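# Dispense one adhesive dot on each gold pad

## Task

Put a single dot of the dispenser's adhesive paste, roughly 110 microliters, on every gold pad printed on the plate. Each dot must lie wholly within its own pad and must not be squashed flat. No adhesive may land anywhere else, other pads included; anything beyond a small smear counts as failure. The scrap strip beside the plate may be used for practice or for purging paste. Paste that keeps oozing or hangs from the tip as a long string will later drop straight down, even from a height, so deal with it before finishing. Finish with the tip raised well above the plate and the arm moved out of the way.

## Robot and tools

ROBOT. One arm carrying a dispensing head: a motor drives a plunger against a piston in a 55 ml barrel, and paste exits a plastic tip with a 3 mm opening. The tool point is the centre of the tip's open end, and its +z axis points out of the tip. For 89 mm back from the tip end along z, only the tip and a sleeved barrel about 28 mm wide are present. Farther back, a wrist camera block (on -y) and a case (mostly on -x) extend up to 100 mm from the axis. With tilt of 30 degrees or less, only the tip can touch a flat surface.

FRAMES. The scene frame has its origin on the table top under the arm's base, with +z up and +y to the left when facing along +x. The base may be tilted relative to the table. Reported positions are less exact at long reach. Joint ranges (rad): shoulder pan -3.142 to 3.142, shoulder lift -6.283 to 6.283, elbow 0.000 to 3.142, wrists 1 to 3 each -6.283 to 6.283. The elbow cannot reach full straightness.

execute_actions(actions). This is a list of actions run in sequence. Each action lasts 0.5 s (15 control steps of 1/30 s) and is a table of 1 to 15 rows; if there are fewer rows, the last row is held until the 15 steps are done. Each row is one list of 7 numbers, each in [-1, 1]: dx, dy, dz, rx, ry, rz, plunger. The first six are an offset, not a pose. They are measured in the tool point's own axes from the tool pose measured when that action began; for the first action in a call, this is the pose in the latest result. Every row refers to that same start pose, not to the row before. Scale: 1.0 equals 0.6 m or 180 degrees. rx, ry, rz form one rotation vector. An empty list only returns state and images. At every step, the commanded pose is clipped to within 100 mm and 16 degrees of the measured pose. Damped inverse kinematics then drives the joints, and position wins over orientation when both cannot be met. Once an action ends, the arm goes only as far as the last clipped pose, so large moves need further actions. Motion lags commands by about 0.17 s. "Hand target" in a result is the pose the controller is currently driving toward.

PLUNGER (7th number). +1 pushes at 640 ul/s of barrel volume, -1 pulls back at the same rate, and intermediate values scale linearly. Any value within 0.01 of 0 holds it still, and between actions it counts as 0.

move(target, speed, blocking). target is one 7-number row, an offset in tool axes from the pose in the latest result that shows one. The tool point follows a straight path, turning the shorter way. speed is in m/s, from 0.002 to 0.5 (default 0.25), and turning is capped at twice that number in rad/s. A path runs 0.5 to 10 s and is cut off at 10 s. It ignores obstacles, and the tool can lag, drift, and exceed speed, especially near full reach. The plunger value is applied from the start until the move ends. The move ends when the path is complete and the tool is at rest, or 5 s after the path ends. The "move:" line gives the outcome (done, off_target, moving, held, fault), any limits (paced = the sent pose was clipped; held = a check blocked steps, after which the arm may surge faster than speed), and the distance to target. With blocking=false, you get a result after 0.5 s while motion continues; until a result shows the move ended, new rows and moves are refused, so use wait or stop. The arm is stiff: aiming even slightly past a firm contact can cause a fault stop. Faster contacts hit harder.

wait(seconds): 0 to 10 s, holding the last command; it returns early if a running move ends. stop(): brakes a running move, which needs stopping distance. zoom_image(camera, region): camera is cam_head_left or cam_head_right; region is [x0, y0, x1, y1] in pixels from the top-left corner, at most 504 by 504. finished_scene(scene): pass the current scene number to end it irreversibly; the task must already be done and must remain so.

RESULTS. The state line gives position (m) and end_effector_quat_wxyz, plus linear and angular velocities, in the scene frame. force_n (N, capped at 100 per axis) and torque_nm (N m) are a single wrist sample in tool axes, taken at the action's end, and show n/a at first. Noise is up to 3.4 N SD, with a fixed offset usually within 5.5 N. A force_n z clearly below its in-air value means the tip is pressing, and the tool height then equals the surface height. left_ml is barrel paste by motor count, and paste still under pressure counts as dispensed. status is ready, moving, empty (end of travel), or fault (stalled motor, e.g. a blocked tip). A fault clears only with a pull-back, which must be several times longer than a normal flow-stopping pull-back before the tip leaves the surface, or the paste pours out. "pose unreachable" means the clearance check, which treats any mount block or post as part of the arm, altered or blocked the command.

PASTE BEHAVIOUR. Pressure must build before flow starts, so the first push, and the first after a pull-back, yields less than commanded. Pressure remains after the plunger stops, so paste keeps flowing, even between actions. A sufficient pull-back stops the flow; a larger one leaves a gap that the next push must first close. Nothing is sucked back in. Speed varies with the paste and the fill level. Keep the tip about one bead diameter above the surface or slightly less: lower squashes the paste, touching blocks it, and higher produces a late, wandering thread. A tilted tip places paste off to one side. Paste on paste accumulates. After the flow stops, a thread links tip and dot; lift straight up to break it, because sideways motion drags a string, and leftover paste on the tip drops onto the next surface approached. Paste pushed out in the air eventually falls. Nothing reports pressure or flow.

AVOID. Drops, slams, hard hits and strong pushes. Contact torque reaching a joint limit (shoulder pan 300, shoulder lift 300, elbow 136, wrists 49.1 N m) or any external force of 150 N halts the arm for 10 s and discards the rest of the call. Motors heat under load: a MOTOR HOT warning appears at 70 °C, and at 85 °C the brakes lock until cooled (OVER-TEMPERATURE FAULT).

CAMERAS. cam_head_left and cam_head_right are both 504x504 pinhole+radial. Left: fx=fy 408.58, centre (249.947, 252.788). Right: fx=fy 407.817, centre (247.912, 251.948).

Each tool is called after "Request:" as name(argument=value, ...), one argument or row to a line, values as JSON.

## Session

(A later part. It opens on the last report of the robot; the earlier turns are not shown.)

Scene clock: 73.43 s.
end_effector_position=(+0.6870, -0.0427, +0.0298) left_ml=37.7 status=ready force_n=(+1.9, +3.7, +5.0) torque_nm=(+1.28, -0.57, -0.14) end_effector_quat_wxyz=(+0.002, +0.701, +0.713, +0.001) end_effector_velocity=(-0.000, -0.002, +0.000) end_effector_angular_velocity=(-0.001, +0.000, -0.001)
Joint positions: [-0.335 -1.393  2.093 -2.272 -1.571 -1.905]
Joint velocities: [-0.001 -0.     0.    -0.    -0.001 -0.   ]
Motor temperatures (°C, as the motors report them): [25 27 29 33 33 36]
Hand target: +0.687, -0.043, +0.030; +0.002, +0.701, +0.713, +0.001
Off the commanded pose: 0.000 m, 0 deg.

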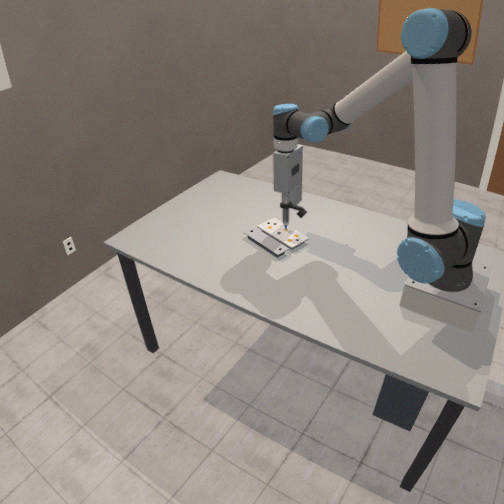

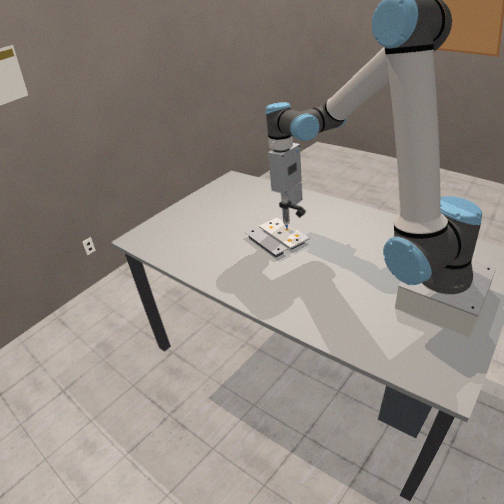

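Request:
execute_actions(
  actions=[
    [[0,0,0.0012,0,0,0,0]],
  ],
)

Request:
zoom_image(
  camera="cam_head_left",
  region=[272, 216, 300, 240],
)

Request:
zoom_image(
  camera="cam_head_right",
  region=[272, 216, 300, 240],
)

Scene clock: 75.87 s.
end_effector_position=(+0.6870, -0.0427, +0.0291) left_ml=37.7 status=ready force_n=(+2.1, +2.6, +5.1) torque_nm=(+0.78, -0.59, -0.11) end_effector_quat_wxyz=(+0.002, +0.701, +0.713, +0.001) end_effector_velocity=(+0.001, -0.001, -0.000) end_effector_angular_velocity=(+0.000, -0.001, -0.001)
Joint positions: [-0.335 -1.392  2.094 -2.274 -1.571 -1.905]
Joint velocities: [-0.001  0.001 -0.    -0.001  0.    -0.   ]
Motor temperatures (°C, as the motors report them): [25 27 29 33 33 36]
Hand target: +0.687, -0.043, +0.029; +0.002, +0.701, +0.713, +0.001
Off the commanded pose: 0.000 m, 0 deg.

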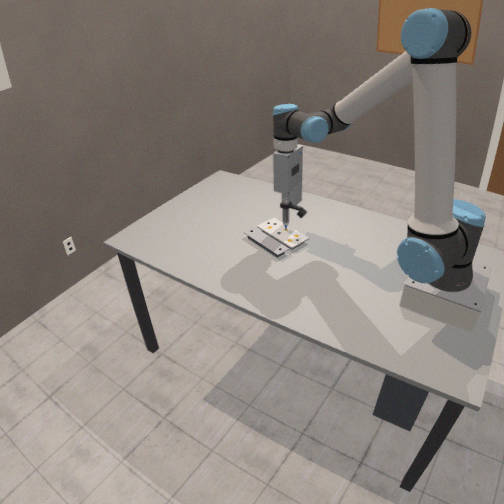

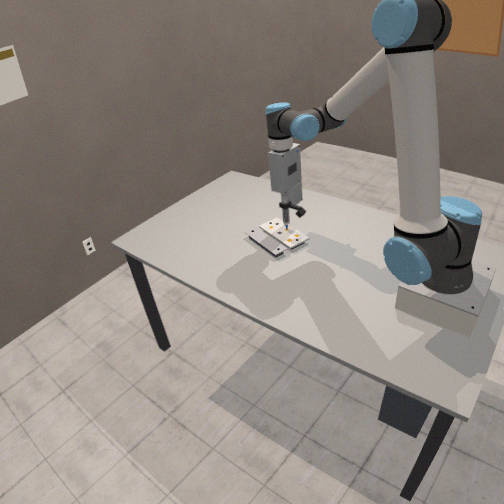

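Region (272, 216, 300, 240) of cam_head_left's 504x504 image, scaled by 18.000, with more detail than that image has; it fills the top 432 rows of this view, and the rest is white.

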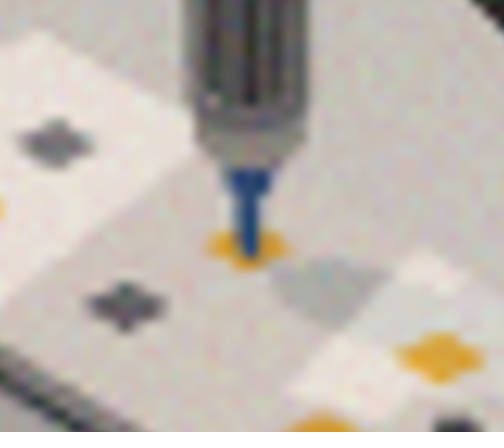

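Region (272, 216, 300, 240) of cam_head_right's 504x504 image, scaled by 18.000, with more detail than that image has; it fills the top 432 rows of this view, and the rest is white.

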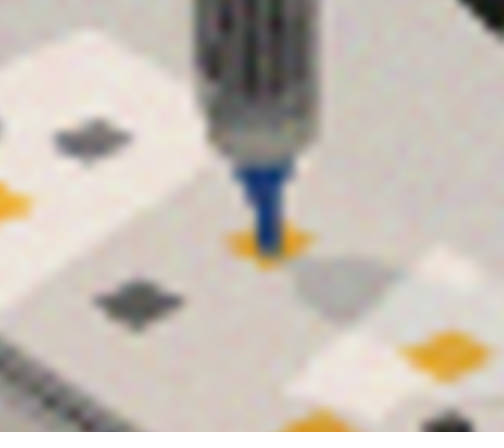

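Request:
execute_actions(
  actions=[
    [[0,0,0.0012,0,0,0,0]],
  ],
)

Scene clock: 78.43 s.
end_effector_position=(+0.6871, -0.0428, +0.0284) left_ml=37.7 status=ready force_n=(+6.1, -15.1, -45.6) torque_nm=(+1.37, -0.38, -0.13) end_effector_quat_wxyz=(+0.002, +0.701, +0.713, +0.001) end_effector_velocity=(+0.000, -0.001, -0.001) end_effector_angular_velocity=(+0.000, -0.000, -0.002)
Joint positions: [-0.335 -1.391  2.094 -2.275 -1.571 -1.905]
Joint velocities: [-0.002  0.001  0.    -0.002  0.    -0.   ]
Motor temperatures (°C, as the motors report them): [25 27 29 33 33 36]
Hand target: +0.687, -0.043, +0.028; +0.002, +0.701, +0.713, +0.001
Off the commanded pose: 0.000 m, 0 deg.

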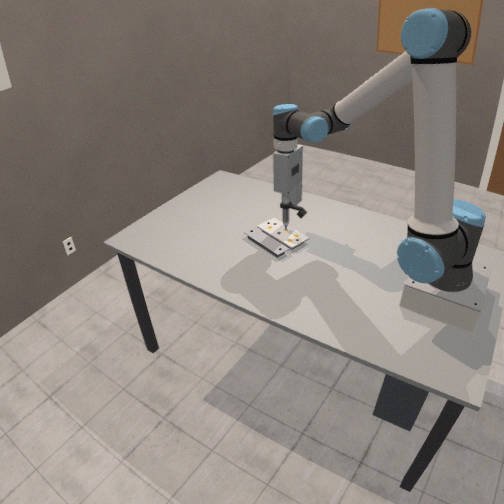

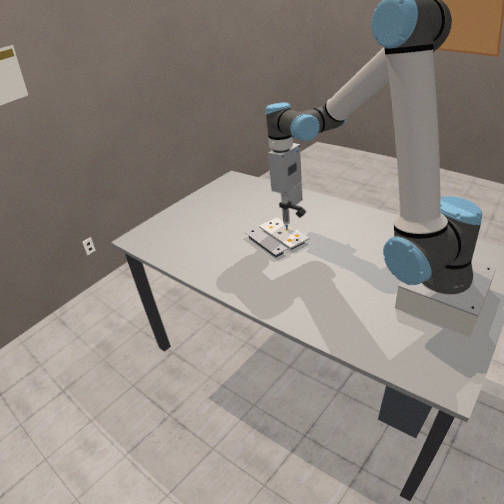

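Request:
execute_actions(
  actions=[
    [[0,0,-0.004,0,0,0,0],[0,0,-0.008,0,0,0,0],[0,0,-0.011,0,0,0,0],[0,0,-0.011,0,0,0,0],[0.003,0.012,-0.011,0,0,0,0],[0.006,0.024,-0.011,0,0,0,0],[0.009,0.036,-0.011,0,0,0,0],[0.012,0.048,-0.011,0,0,0,0],[0.015,0.06,-0.011,0,0,0,0],[0.018,0.072,-0.011,0,0,0,0],[0.021,0.084,-0.011,0,0,0,0],[0.024,0.096,-0.011,0,0,0,0],[0.0265,0.1082,-0.011,0,0,0,0]],
  ],
)

Request:
wait(
  seconds=0.4,
)

Request:
zoom_image(
  camera="cam_head_left",
  region=[256, 214, 284, 238],
)

Request:
zoom_image(
  camera="cam_head_right",
  region=[256, 214, 284, 238],
)

Scene clock: 99.10 s.
end_effector_position=(+0.7379, -0.0284, +0.0354) left_ml=37.7 status=ready force_n=(+1.1, +5.6, +3.7) torque_nm=(+1.84, -0.26, -0.10) end_effector_quat_wxyz=(+0.002, +0.701, +0.713, +0.001) end_effector_velocity=(+0.156, +0.036, +0.002) end_effector_angular_velocity=(-0.002, -0.005, +0.001)
Joint positions: [-0.294 -1.326  1.996 -2.242 -1.57  -1.865]
Joint velocities: [ 0.108  0.218 -0.294  0.07  -0.001  0.106]
Motor temperatures (°C, as the motors report them): [25 27 29 33 33 36]
Hand target: +0.751, -0.026, +0.035; +0.002, +0.701, +0.713, +0.001
Off the commanded pose: 0.014 m, 0 deg.

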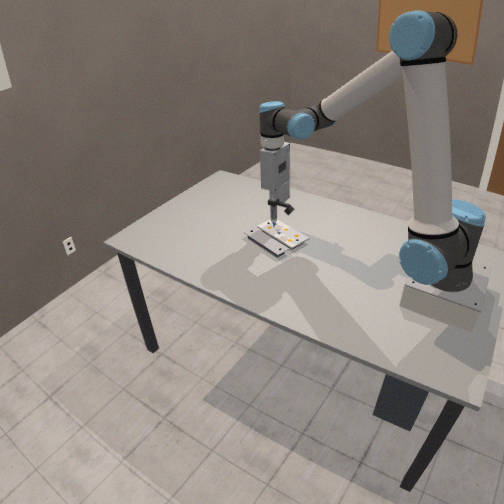

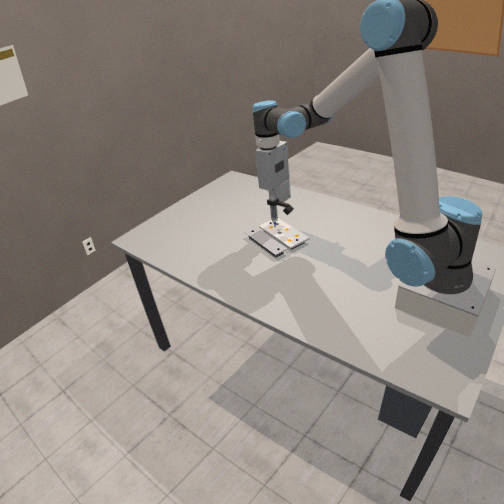

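Scene clock: 99.50 s.
end_effector_position=(+0.7511, -0.0256, +0.0353) left_ml=37.7 status=ready force_n=(+2.7, +3.2, +5.4) torque_nm=(+1.16, -0.80, -0.07) end_effector_quat_wxyz=(+0.002, +0.701, +0.713, +0.001) end_effector_velocity=(+0.001, +0.001, +0.000) end_effector_angular_velocity=(-0.000, -0.000, +0.000)
Joint positions: [-0.285 -1.307  1.97  -2.235 -1.57  -1.856]
Joint velocities: [ 0.001  0.001 -0.002  0.001 -0.     0.001]
Motor temperatures (°C, as the motors report them): [25 27 29 33 33 36]
Hand target: +0.751, -0.026, +0.035; +0.002, +0.701, +0.713, +0.001
Off the commanded pose: 0.001 m, 0 deg.
wait: 0.40 s; at rest by 0.37 s

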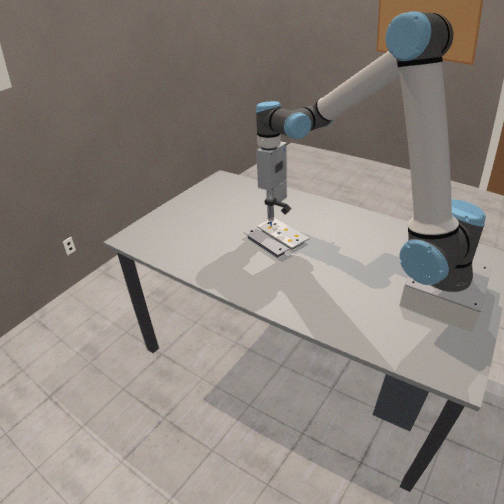

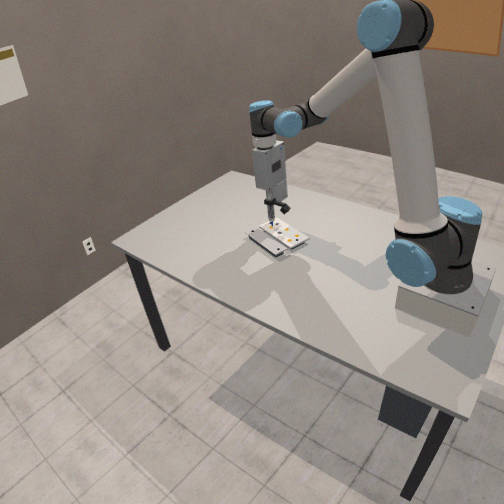

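Region (256, 214, 284, 238) of cam_head_left's 504x504 image, scaled by 18.000, with more detail than that image has; it fills the top 432 rows of this view, and the rest is white.

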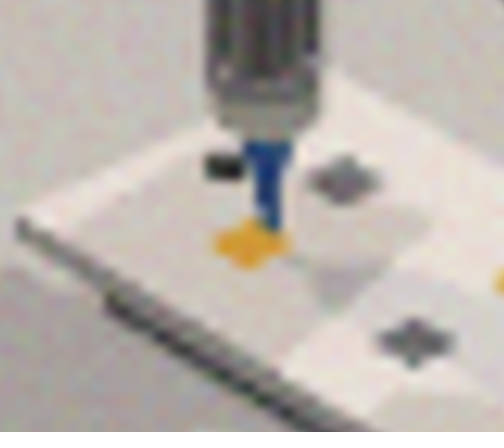

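Region (256, 214, 284, 238) of cam_head_right's 504x504 image, scaled by 18.000, with more detail than that image has; it fills the top 432 rows of this view, and the rest is white.

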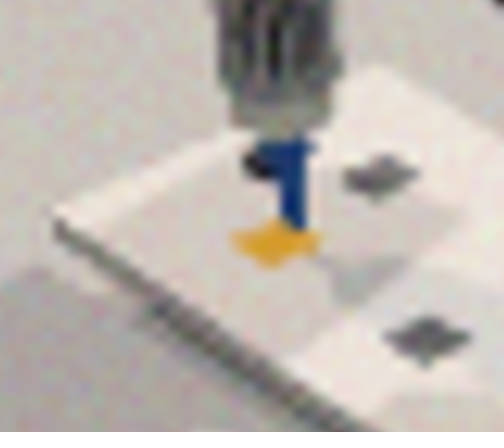

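Request:
execute_actions(
  actions=[],
)

Request:
zoom_image(
  camera="cam_head_left",
  region=[256, 214, 284, 238],
)

Request:
zoom_image(
  camera="cam_head_right",
  region=[256, 214, 284, 238],
)

Scene clock: 103.80 s.
end_effector_position=(+0.7512, -0.0256, +0.0353) left_ml=37.7 status=ready force_n=(+1.7, +2.9, +4.2) torque_nm=(+0.96, -0.45, -0.13) end_effector_quat_wxyz=(+0.002, +0.701, +0.713, +0.001) end_effector_velocity=(+0.000, +0.001, -0.000) end_effector_angular_velocity=(+0.000, -0.001, +0.001)
Joint positions: [-0.285 -1.307  1.97  -2.235 -1.57  -1.856]
Joint velocities: [ 0.001  0.     0.    -0.001  0.    -0.   ]
Motor temperatures (°C, as the motors report them): [25 27 29 33 33 36]
Hand target: +0.751, -0.026, +0.035; +0.002, +0.701, +0.713, +0.001
Off the commanded pose: 0.001 m, 0 deg.

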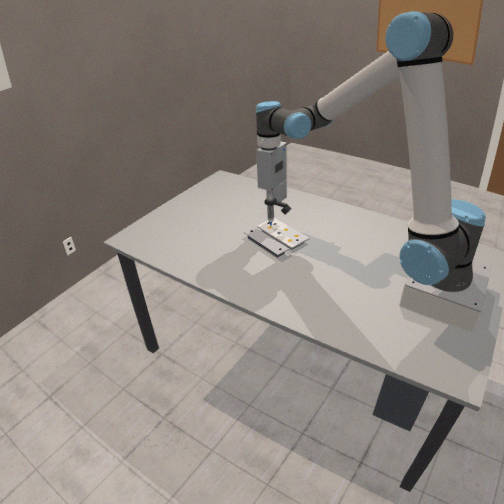

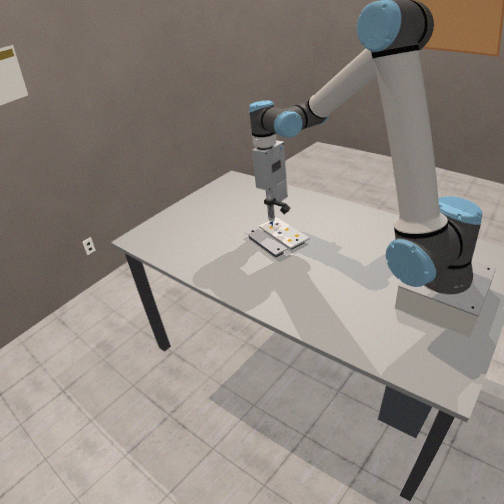

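Region (256, 214, 284, 238) of cam_head_left's 504x504 image, scaled by 18.000, with more detail than that image has; it fills the top 432 rows of this view, and the rest is white.

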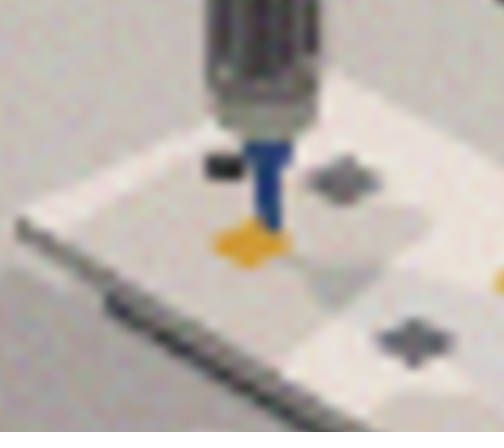

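Region (256, 214, 284, 238) of cam_head_right's 504x504 image, scaled by 18.000, with more detail than that image has; it fills the top 432 rows of this view, and the rest is white.

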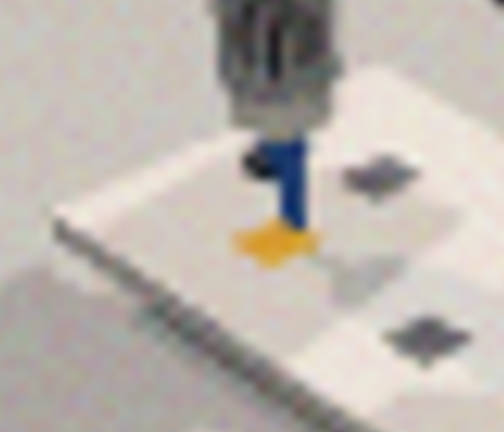

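Request:
execute_actions(
  actions=[
    [[-0.0006,0.0088,0.003,0,0,0,0]],
  ],
)

Request:
zoom_image(
  camera="cam_head_left",
  region=[256, 214, 284, 238],
)

Request:
zoom_image(
  camera="cam_head_right",
  region=[256, 214, 284, 238],
)

Scene clock: 107.53 s.
end_effector_position=(+0.7564, -0.0259, +0.0335) left_ml=37.7 status=ready force_n=(+2.2, +2.4, +5.6) torque_nm=(+0.83, -0.64, -0.10) end_effector_quat_wxyz=(+0.002, +0.701, +0.713, +0.001) end_effector_velocity=(+0.000, +0.002, -0.000) end_effector_angular_velocity=(+0.001, +0.000, +0.001)
Joint positions: [-0.283 -1.298  1.961 -2.236 -1.57  -1.854]
Joint velocities: [ 0.002  0.001 -0.001  0.001  0.001  0.   ]
Motor temperatures (°C, as the motors report them): [25 27 29 33 33 36]
Hand target: +0.756, -0.026, +0.034; +0.002, +0.701, +0.713, +0.001
Off the commanded pose: 0.000 m, 0 deg.

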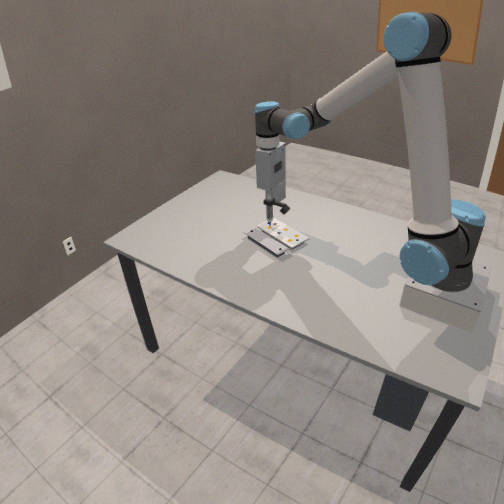

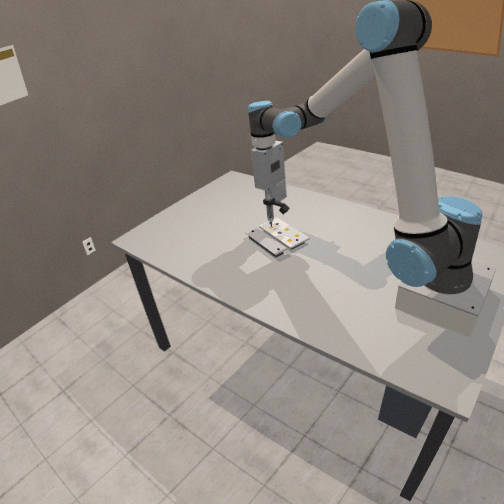

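Region (256, 214, 284, 238) of cam_head_left's 504x504 image, scaled by 18.000, with more detail than that image has; it fills the top 432 rows of this view, and the rest is white.

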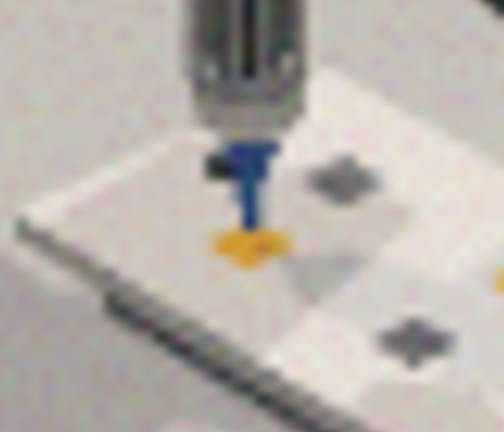

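Region (256, 214, 284, 238) of cam_head_right's 504x504 image, scaled by 18.000, with more detail than that image has; it fills the top 432 rows of this view, and the rest is white.

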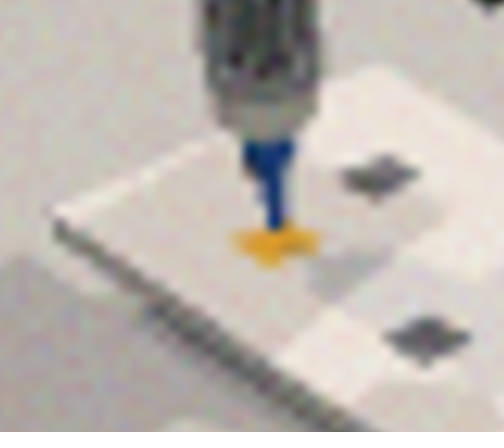

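Request:
execute_actions(
  actions=[
    [[0,0,0.0018,0,0,0,0]],
  ],
)

Scene clock: 109.80 s.
end_effector_position=(+0.7565, -0.0259, +0.0325) left_ml=37.7 status=ready force_n=(+1.5, +4.0, +5.3) torque_nm=(+1.34, -0.34, -0.06) end_effector_quat_wxyz=(+0.002, +0.701, +0.713, +0.001) end_effector_velocity=(+0.000, +0.002, -0.001) end_effector_angular_velocity=(+0.001, +0.000, +0.002)
Joint positions: [-0.283 -1.296  1.962 -2.238 -1.57  -1.854]
Joint velocities: [ 0.002  0.001  0.    -0.001  0.001  0.   ]
Motor temperatures (°C, as the motors report them): [25 27 29 33 33 36]
Hand target: +0.756, -0.026, +0.032; +0.002, +0.701, +0.713, +0.001
Off the commanded pose: 0.000 m, 0 deg.

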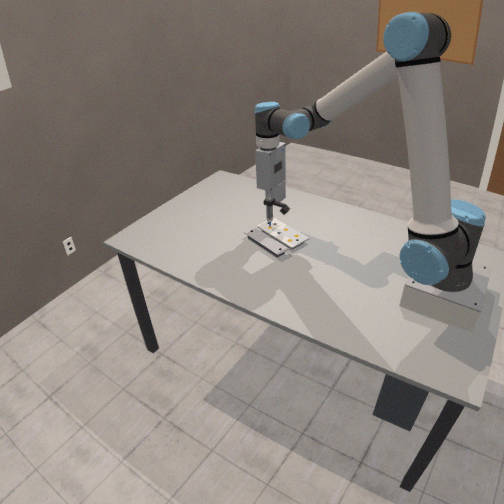

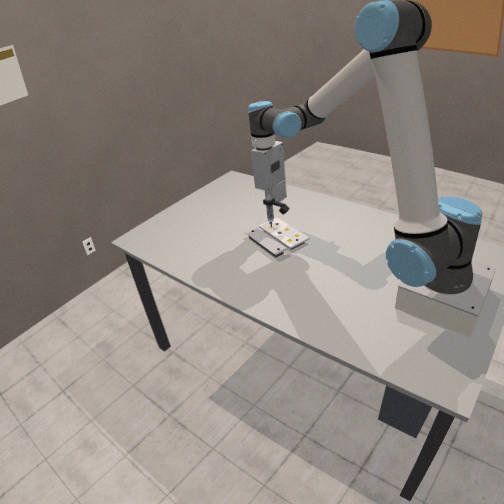

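Request:
execute_actions(
  actions=[
    [[0,0,0.0011,0,0,0,0]],
  ],
)

Scene clock: 111.37 s.
end_effector_position=(+0.7565, -0.0259, +0.0318) left_ml=37.7 status=ready force_n=(+0.7, +3.8, +5.9) torque_nm=(+1.29, -0.18, -0.13) end_effector_quat_wxyz=(+0.002, +0.701, +0.713, +0.001) end_effector_velocity=(+0.000, +0.001, +0.000) end_effector_angular_velocity=(-0.000, -0.001, +0.001)
Joint positions: [-0.283 -1.296  1.962 -2.239 -1.57  -1.854]
Joint velocities: [ 0.002 -0.     0.    -0.001 -0.     0.   ]
Motor temperatures (°C, as the motors report them): [25 27 29 33 33 36]
Hand target: +0.756, -0.026, +0.032; +0.002, +0.701, +0.713, +0.001
Off the commanded pose: 0.000 m, 0 deg.

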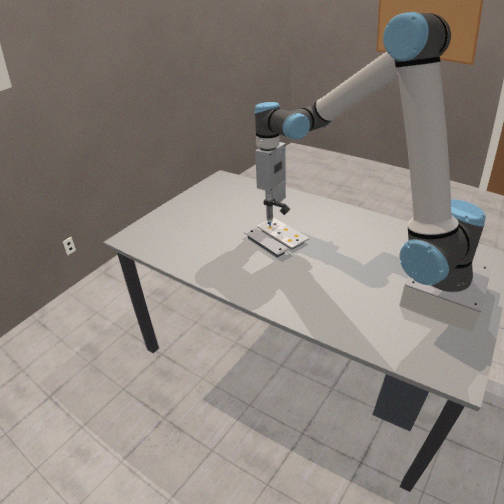

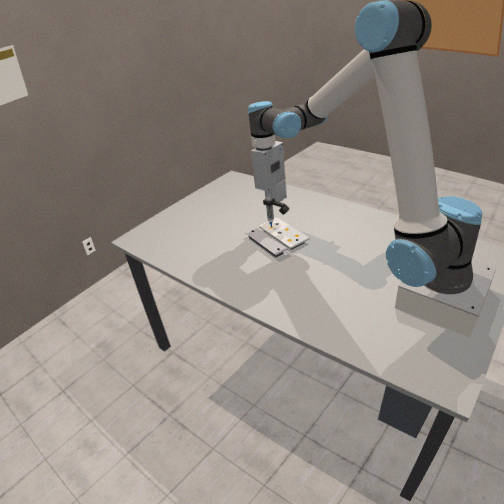

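Request:
execute_actions(
  actions=[
    [[0,0,0.0011,0,0,0,0]],
  ],
)

Scene clock: 112.97 s.
end_effector_position=(+0.7565, -0.0259, +0.0312) left_ml=37.7 status=ready force_n=(+1.5, +3.5, +6.3) torque_nm=(+1.13, -0.48, -0.12) end_effector_quat_wxyz=(+0.002, +0.701, +0.713, +0.001) end_effector_velocity=(-0.000, -0.002, -0.000) end_effector_angular_velocity=(+0.001, +0.000, -0.003)
Joint positions: [-0.283 -1.295  1.963 -2.24  -1.57  -1.854]
Joint velocities: [-0.003  0.     0.     0.     0.001  0.   ]
Motor temperatures (°C, as the motors report them): [25 27 29 33 33 36]
Hand target: +0.756, -0.026, +0.031; +0.002, +0.701, +0.713, +0.001
Off the commanded pose: 0.000 m, 0 deg.

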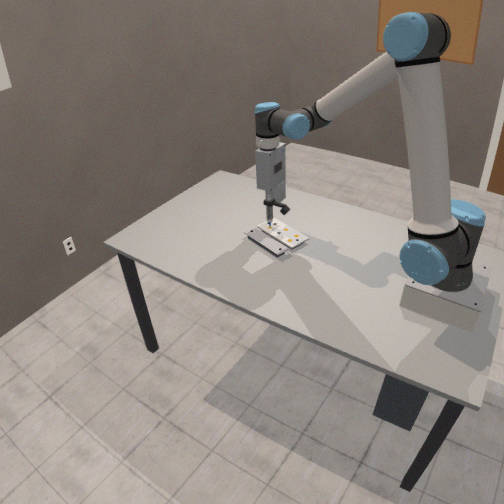

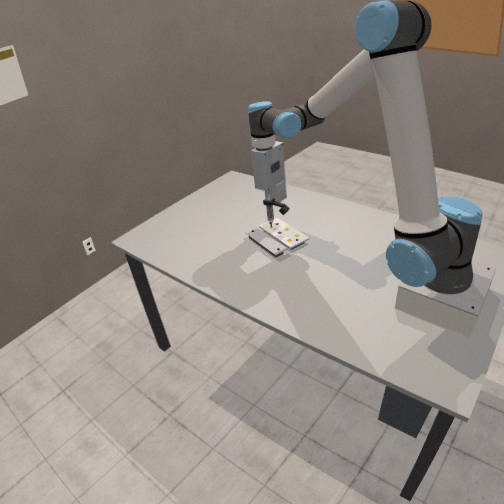

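Request:
execute_actions(
  actions=[
    [[0,0,0.0011,0,0,0,0]],
  ],
)

Scene clock: 114.47 s.
end_effector_position=(+0.7565, -0.0259, +0.0305) left_ml=37.7 status=ready force_n=(+0.8, +3.2, +4.7) torque_nm=(+1.01, -0.15, -0.07) end_effector_quat_wxyz=(+0.002, +0.701, +0.713, +0.001) end_effector_velocity=(-0.001, +0.001, -0.001) end_effector_angular_velocity=(+0.000, +0.002, +0.001)
Joint positions: [-0.283 -1.294  1.963 -2.241 -1.57  -1.854]
Joint velocities: [ 0.001  0.001  0.     0.    -0.     0.   ]
Motor temperatures (°C, as the motors report them): [25 27 29 33 33 36]
Hand target: +0.756, -0.026, +0.031; +0.002, +0.701, +0.713, +0.001
Off the commanded pose: 0.000 m, 0 deg.

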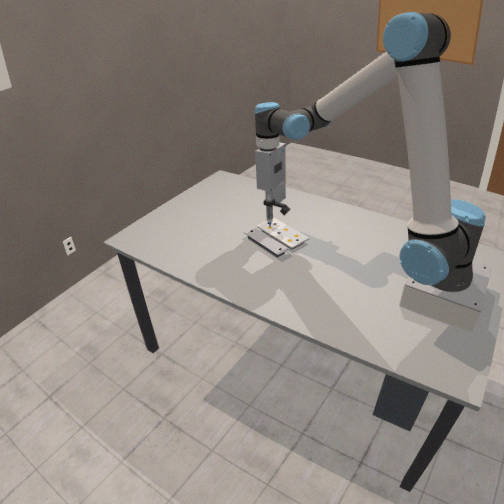

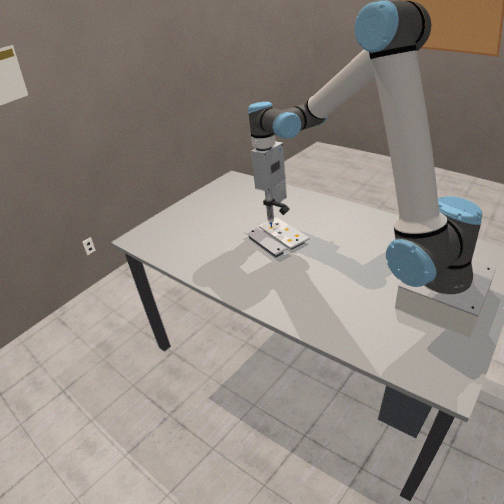

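Request:
execute_actions(
  actions=[
    [[0,0,0.001,0,0,0,0]],
  ],
)

Request:
zoom_image(
  camera="cam_head_left",
  region=[256, 214, 284, 238],
)

Request:
zoom_image(
  camera="cam_head_right",
  region=[256, 214, 284, 238],
)

Scene clock: 116.73 s.
end_effector_position=(+0.7565, -0.0259, +0.0299) left_ml=37.7 status=ready force_n=(+2.7, +3.7, +4.8) torque_nm=(+1.32, -0.90, -0.03) end_effector_quat_wxyz=(+0.002, +0.701, +0.713, +0.001) end_effector_velocity=(-0.001, +0.001, -0.001) end_effector_angular_velocity=(+0.000, +0.002, +0.000)
Joint positions: [-0.283 -1.294  1.964 -2.243 -1.57  -1.854]
Joint velocities: [ 0.001  0.001  0.     0.001 -0.     0.   ]
Motor temperatures (°C, as the motors report them): [25 27 29 33 33 36]
Hand target: +0.756, -0.026, +0.030; +0.002, +0.701, +0.713, +0.001
Off the commanded pose: 0.000 m, 0 deg.

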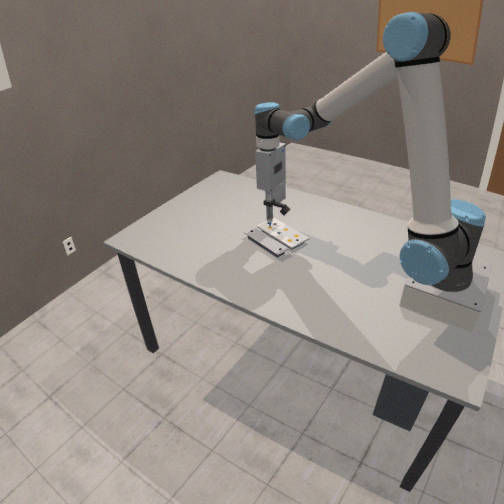

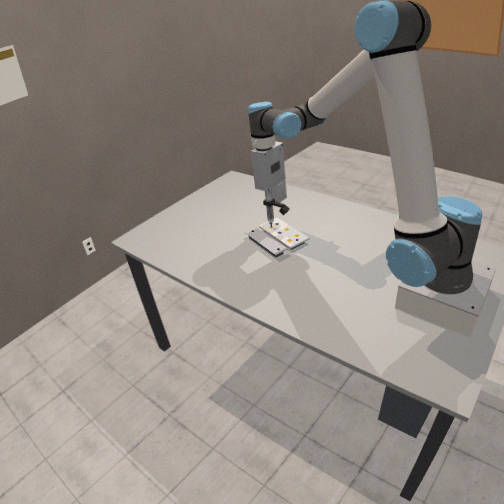

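Region (256, 214, 284, 238) of cam_head_left's 504x504 image, scaled by 18.000, with more detail than that image has; it fills the top 432 rows of this view, and the rest is white.

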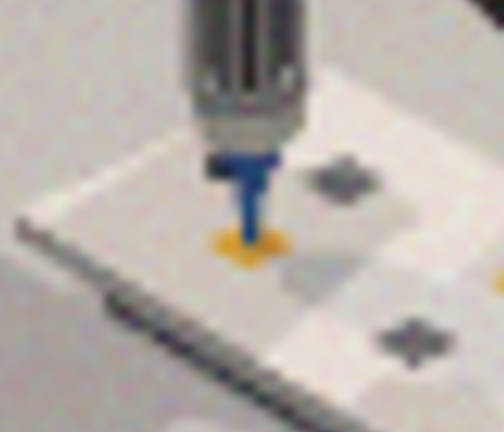

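Region (256, 214, 284, 238) of cam_head_right's 504x504 image, scaled by 18.000, with more detail than that image has; it fills the top 432 rows of this view, and the rest is white.

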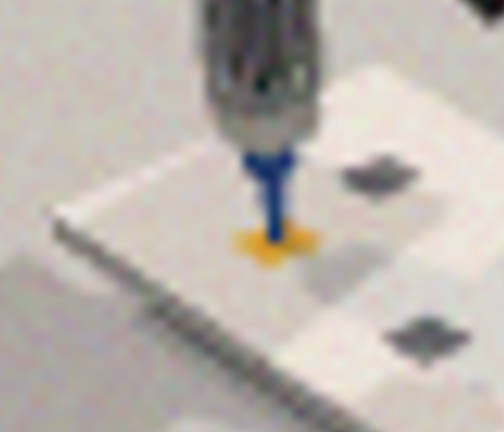

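Request:
execute_actions(
  actions=[
    [[0,0,0.0009,0,0,0,0]],
  ],
)

Scene clock: 118.77 s.
end_effector_position=(+0.7565, -0.0259, +0.0294) left_ml=37.7 status=ready force_n=(+3.2, +2.1, +5.7) torque_nm=(+0.70, -1.04, -0.14) end_effector_quat_wxyz=(+0.002, +0.701, +0.713, +0.001) end_effector_velocity=(-0.000, -0.000, -0.000) end_effector_angular_velocity=(+0.001, +0.000, -0.000)
Joint positions: [-0.283 -1.293  1.964 -2.244 -1.57  -1.854]
Joint velocities: [-0.     0.    -0.     0.001  0.    -0.   ]
Motor temperatures (°C, as the motors report them): [25 27 29 33 33 36]
Hand target: +0.756, -0.026, +0.029; +0.002, +0.701, +0.713, +0.001
Off the commanded pose: 0.000 m, 0 deg.

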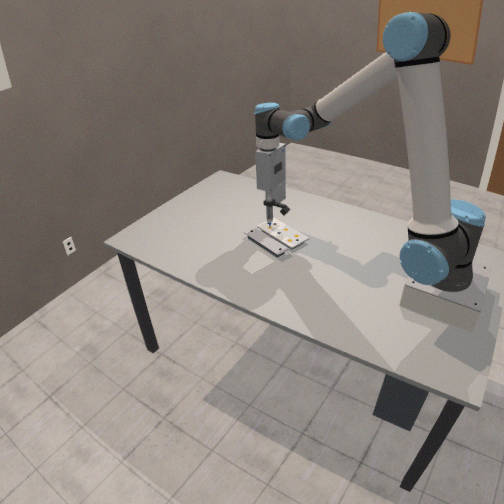

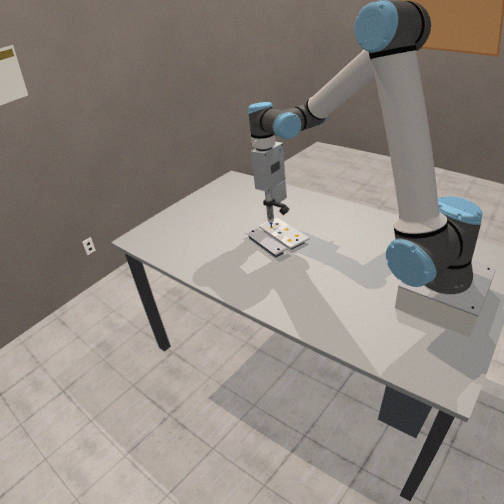

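Request:
execute_actions(
  actions=[
    [[0,0,0.0008,0,0,0,0]],
  ],
)

Request:
zoom_image(
  camera="cam_head_left",
  region=[262, 220, 278, 234],
)

Request:
zoom_image(
  camera="cam_head_right",
  region=[263, 220, 279, 234],
)

Scene clock: 121.27 s.
end_effector_position=(+0.7565, -0.0259, +0.0289) left_ml=37.7 status=ready force_n=(+0.8, +3.3, +5.7) torque_nm=(+1.04, -0.17, -0.16) end_effector_quat_wxyz=(+0.002, +0.701, +0.713, +0.001) end_effector_velocity=(-0.001, -0.002, -0.000) end_effector_angular_velocity=(-0.000, +0.001, -0.003)
Joint positions: [-0.283 -1.293  1.964 -2.244 -1.57  -1.854]
Joint velocities: [-0.003  0.     0.     0.001 -0.    -0.   ]
Motor temperatures (°C, as the motors report them): [25 27 29 33 33 36]
Hand target: +0.756, -0.026, +0.029; +0.002, +0.701, +0.713, +0.001
Off the commanded pose: 0.000 m, 0 deg.

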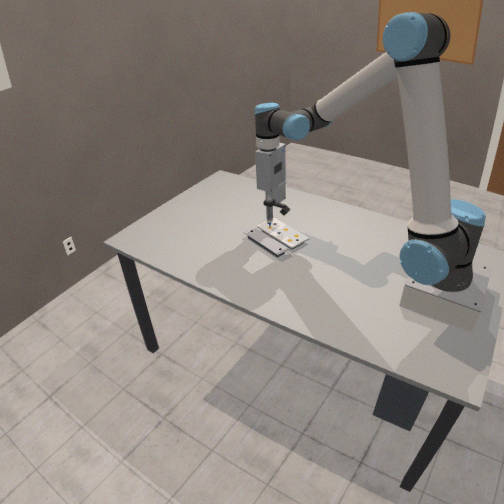

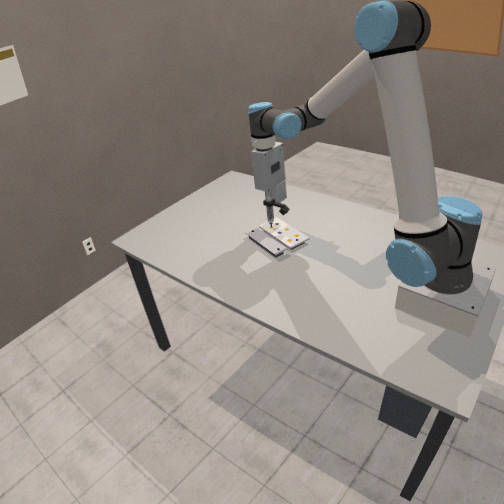

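Region (262, 220, 278, 234) of cam_head_left's 504x504 image, scaled by 31.500, with more detail than that image has; it fills the top 441 rows of this view, and the rest is white.

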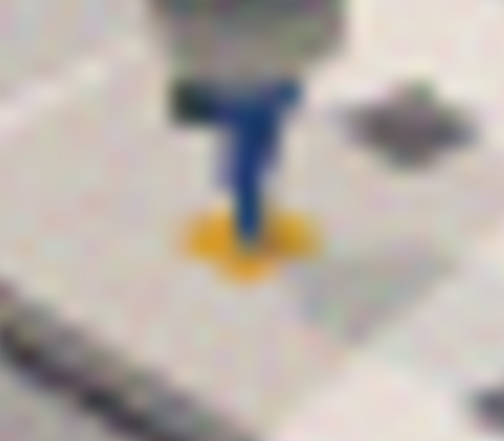

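Region (263, 220, 279, 234) of cam_head_right's 504x504 image, scaled by 31.500, with more detail than that image has; it fills the top 441 rows of this view, and the rest is white.

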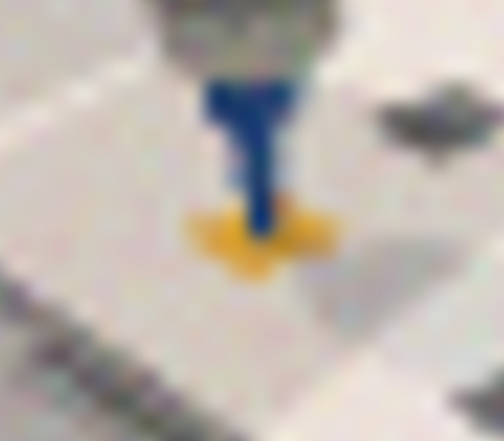

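Request:
execute_actions(
  actions=[
    [[0,0,0.0008,0,0,0,0]],
  ],
)

Scene clock: 122.97 s.
end_effector_position=(+0.7565, -0.0259, +0.0285) left_ml=37.7 status=ready force_n=(+7.4, -18.4, -47.8) torque_nm=(+0.68, -1.08, -0.09) end_effector_quat_wxyz=(+0.002, +0.701, +0.713, +0.001) end_effector_velocity=(+0.001, +0.002, -0.000) end_effector_angular_velocity=(+0.000, -0.001, +0.001)
Joint positions: [-0.283 -1.292  1.965 -2.245 -1.57  -1.854]
Joint velocities: [ 0.002  0.001  0.    -0.002  0.001  0.001]
Motor temperatures (°C, as the motors report them): [25 27 29 33 33 36]
Hand target: +0.756, -0.026, +0.028; +0.002, +0.701, +0.713, +0.001
Off the commanded pose: 0.000 m, 0 deg.

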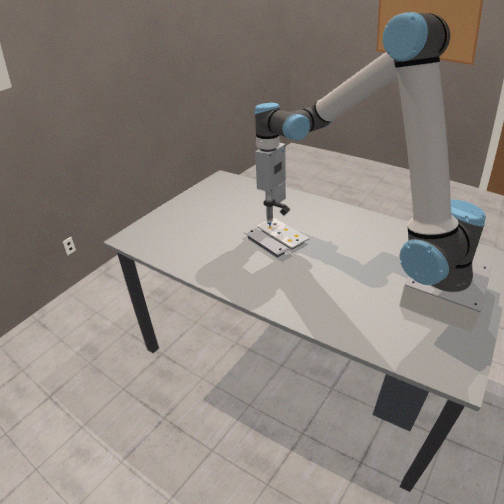

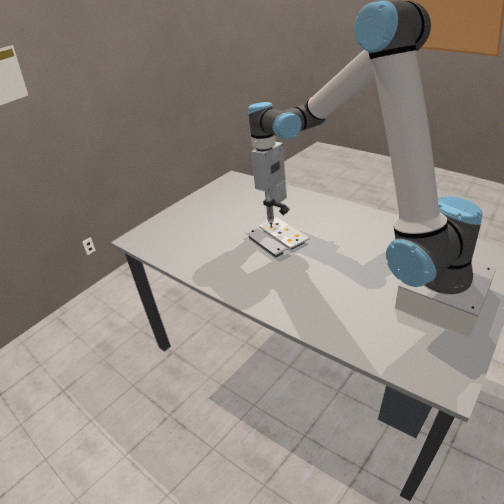

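Request:
execute_actions(
  actions=[
    [[0,0,-0.002,0,0,0,0],[0,0,-0.004,0,0,0,0],[0,0,-0.006,0,0,0,0],[0,0,-0.008,0,0,0,0],[0.004,-0.011,-0.01,0,0,0,0],[0.008,-0.022,-0.01,0,0,0,0],[0.012,-0.033,-0.01,0,0,0,0],[0.016,-0.044,-0.01,0,0,0,0],[0.02,-0.055,-0.01,0,0,0,0],[0.024,-0.066,-0.01,0,0,0,0],[0.028,-0.077,-0.01,0,0,0,0],[0.032,-0.088,-0.01,0,0,0,0],[0.036,-0.099,-0.01,0,0,0,0],[0.04,-0.11,-0.01,0,0,0,0],[0.044,-0.121,-0.01,0,0,0,0]],
  ],
)

Scene clock: 140.30 s.
end_effector_position=(+0.7082, -0.0090, +0.0334) left_ml=37.7 status=ready force_n=(+1.6, +4.3, +5.4) torque_nm=(+1.42, -0.42, -0.17) end_effector_quat_wxyz=(+0.002, +0.701, +0.713, +0.001) end_effector_velocity=(-0.191, +0.065, -0.002) end_effector_angular_velocity=(-0.001, +0.002, -0.000)
Joint positions: [-0.278 -1.368  2.053 -2.258 -1.571 -1.849]
Joint velocities: [ 0.021 -0.28   0.361 -0.08  -0.001  0.021]
Motor temperatures (°C, as the motors report them): [25 27 29 33 33 36]
Hand target: +0.685, -0.001, +0.033; +0.001, +0.701, +0.713, +0.001
Off the commanded pose: 0.026 m, 0 deg.

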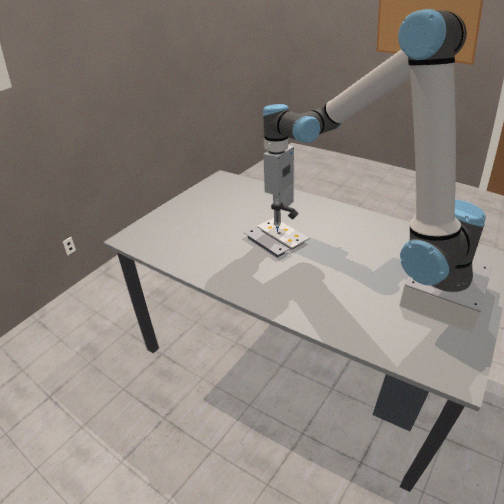

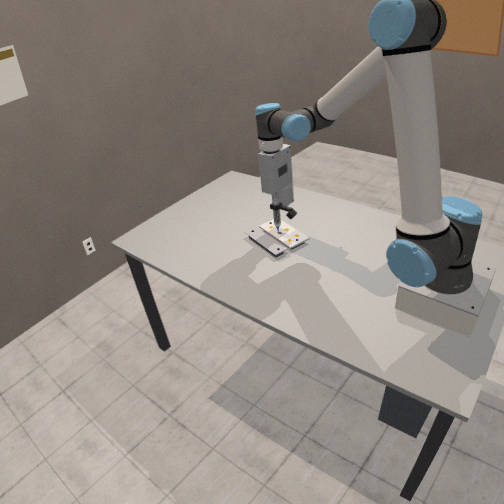

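Request:
move(
  target=[0.0486, -0.1316, 0.0007, 0, 0, 0, 0],
  speed=0.15,
)

Request:
zoom_image(
  camera="cam_head_left",
  region=[276, 226, 304, 250],
)

Request:
zoom_image(
  camera="cam_head_right",
  region=[276, 226, 304, 250],
)

Scene clock: 143.73 s.
end_effector_position=(+0.6288, +0.0188, +0.0327) left_ml=37.7 status=ready force_n=(+1.7, +3.4, +6.0) torque_nm=(+1.11, -0.51, -0.10) end_effector_quat_wxyz=(+0.002, +0.701, +0.713, +0.001) end_effector_velocity=(-0.002, +0.001, -0.000) end_effector_angular_velocity=(+0.002, +0.001, +0.001)
Joint positions: [-0.268 -1.488  2.199 -2.283 -1.571 -1.838]
Joint velocities: [ 0.    -0.001  0.002  0.001  0.002 -0.   ]
Motor temperatures (°C, as the motors report them): [25 27 29 33 33 36]
Hand target: +0.629, +0.019, +0.033; +0.002, +0.701, +0.713, +0.001
Off the commanded pose: 0.000 m, 0 deg.
move: done

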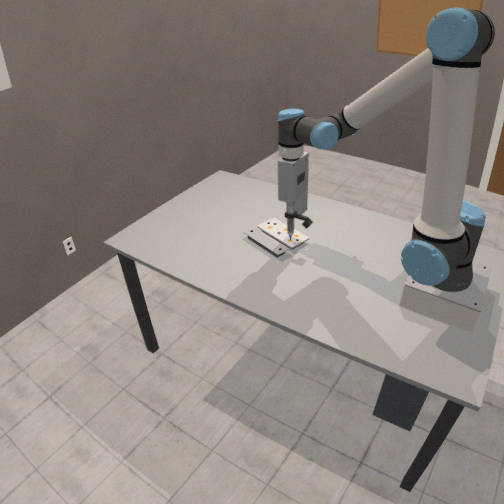

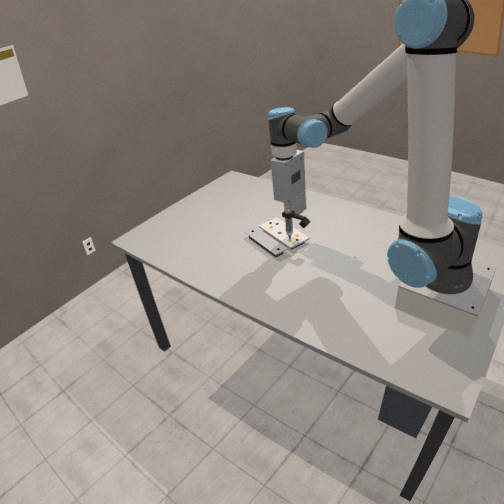

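Region (276, 226, 304, 250) of cam_head_left's 504x504 image, scaled by 18.000, with more detail than that image has; it fills the top 432 rows of this view, and the rest is white.

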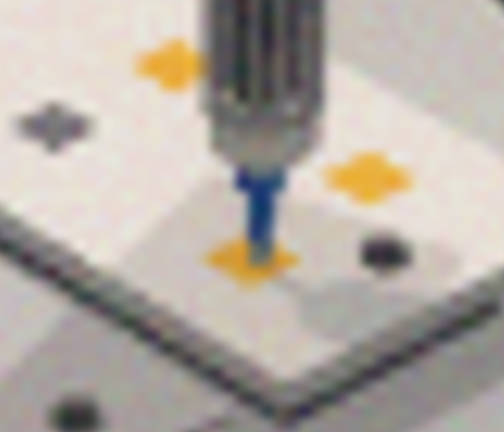

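Region (276, 226, 304, 250) of cam_head_right's 504x504 image, scaled by 18.000, with more detail than that image has; it fills the top 432 rows of this view, and the rest is white.

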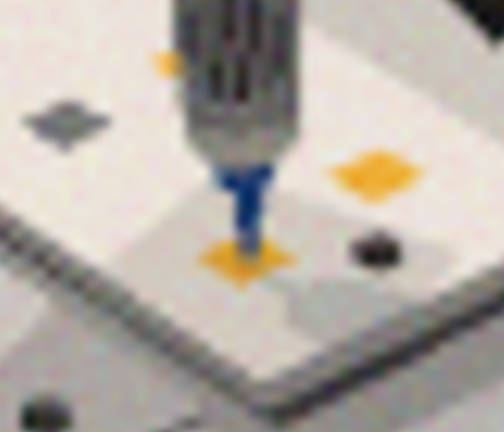

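Request:
execute_actions(
  actions=[
    [[0,0,0.0015,0,0,0,0]],
  ],
)

Scene clock: 145.87 s.
end_effector_position=(+0.6288, +0.0189, +0.0318) left_ml=37.7 status=ready force_n=(+1.5, +3.9, +3.2) torque_nm=(+1.37, -0.39, -0.04) end_effector_quat_wxyz=(+0.002, +0.701, +0.713, +0.001) end_effector_velocity=(+0.000, -0.001, +0.000) end_effector_angular_velocity=(-0.001, +0.000, +0.000)
Joint positions: [-0.268 -1.487  2.199 -2.285 -1.571 -1.838]
Joint velocities: [-0.     0.    -0.    -0.    -0.001 -0.001]
Motor temperatures (°C, as the motors report them): [25 27 29 33 33 36]
Hand target: +0.629, +0.019, +0.032; +0.002, +0.701, +0.713, +0.001
Off the commanded pose: 0.000 m, 0 deg.

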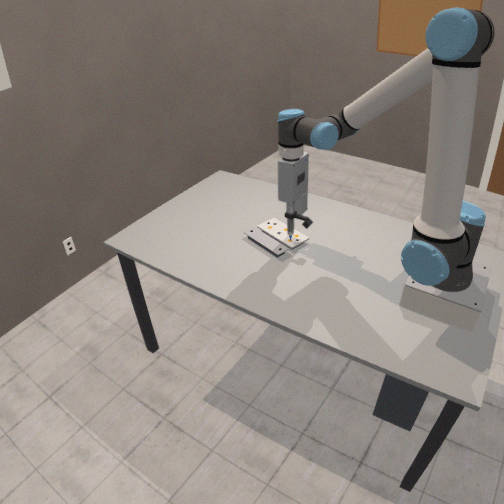

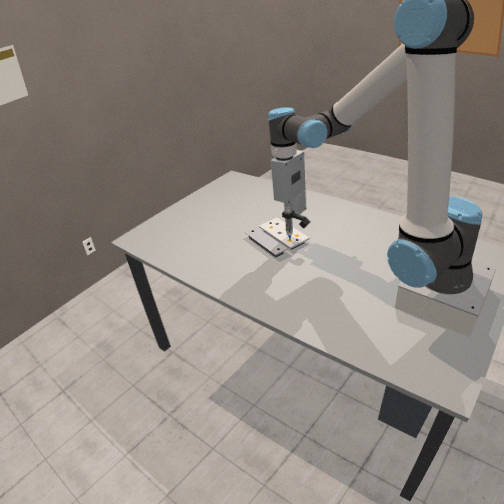

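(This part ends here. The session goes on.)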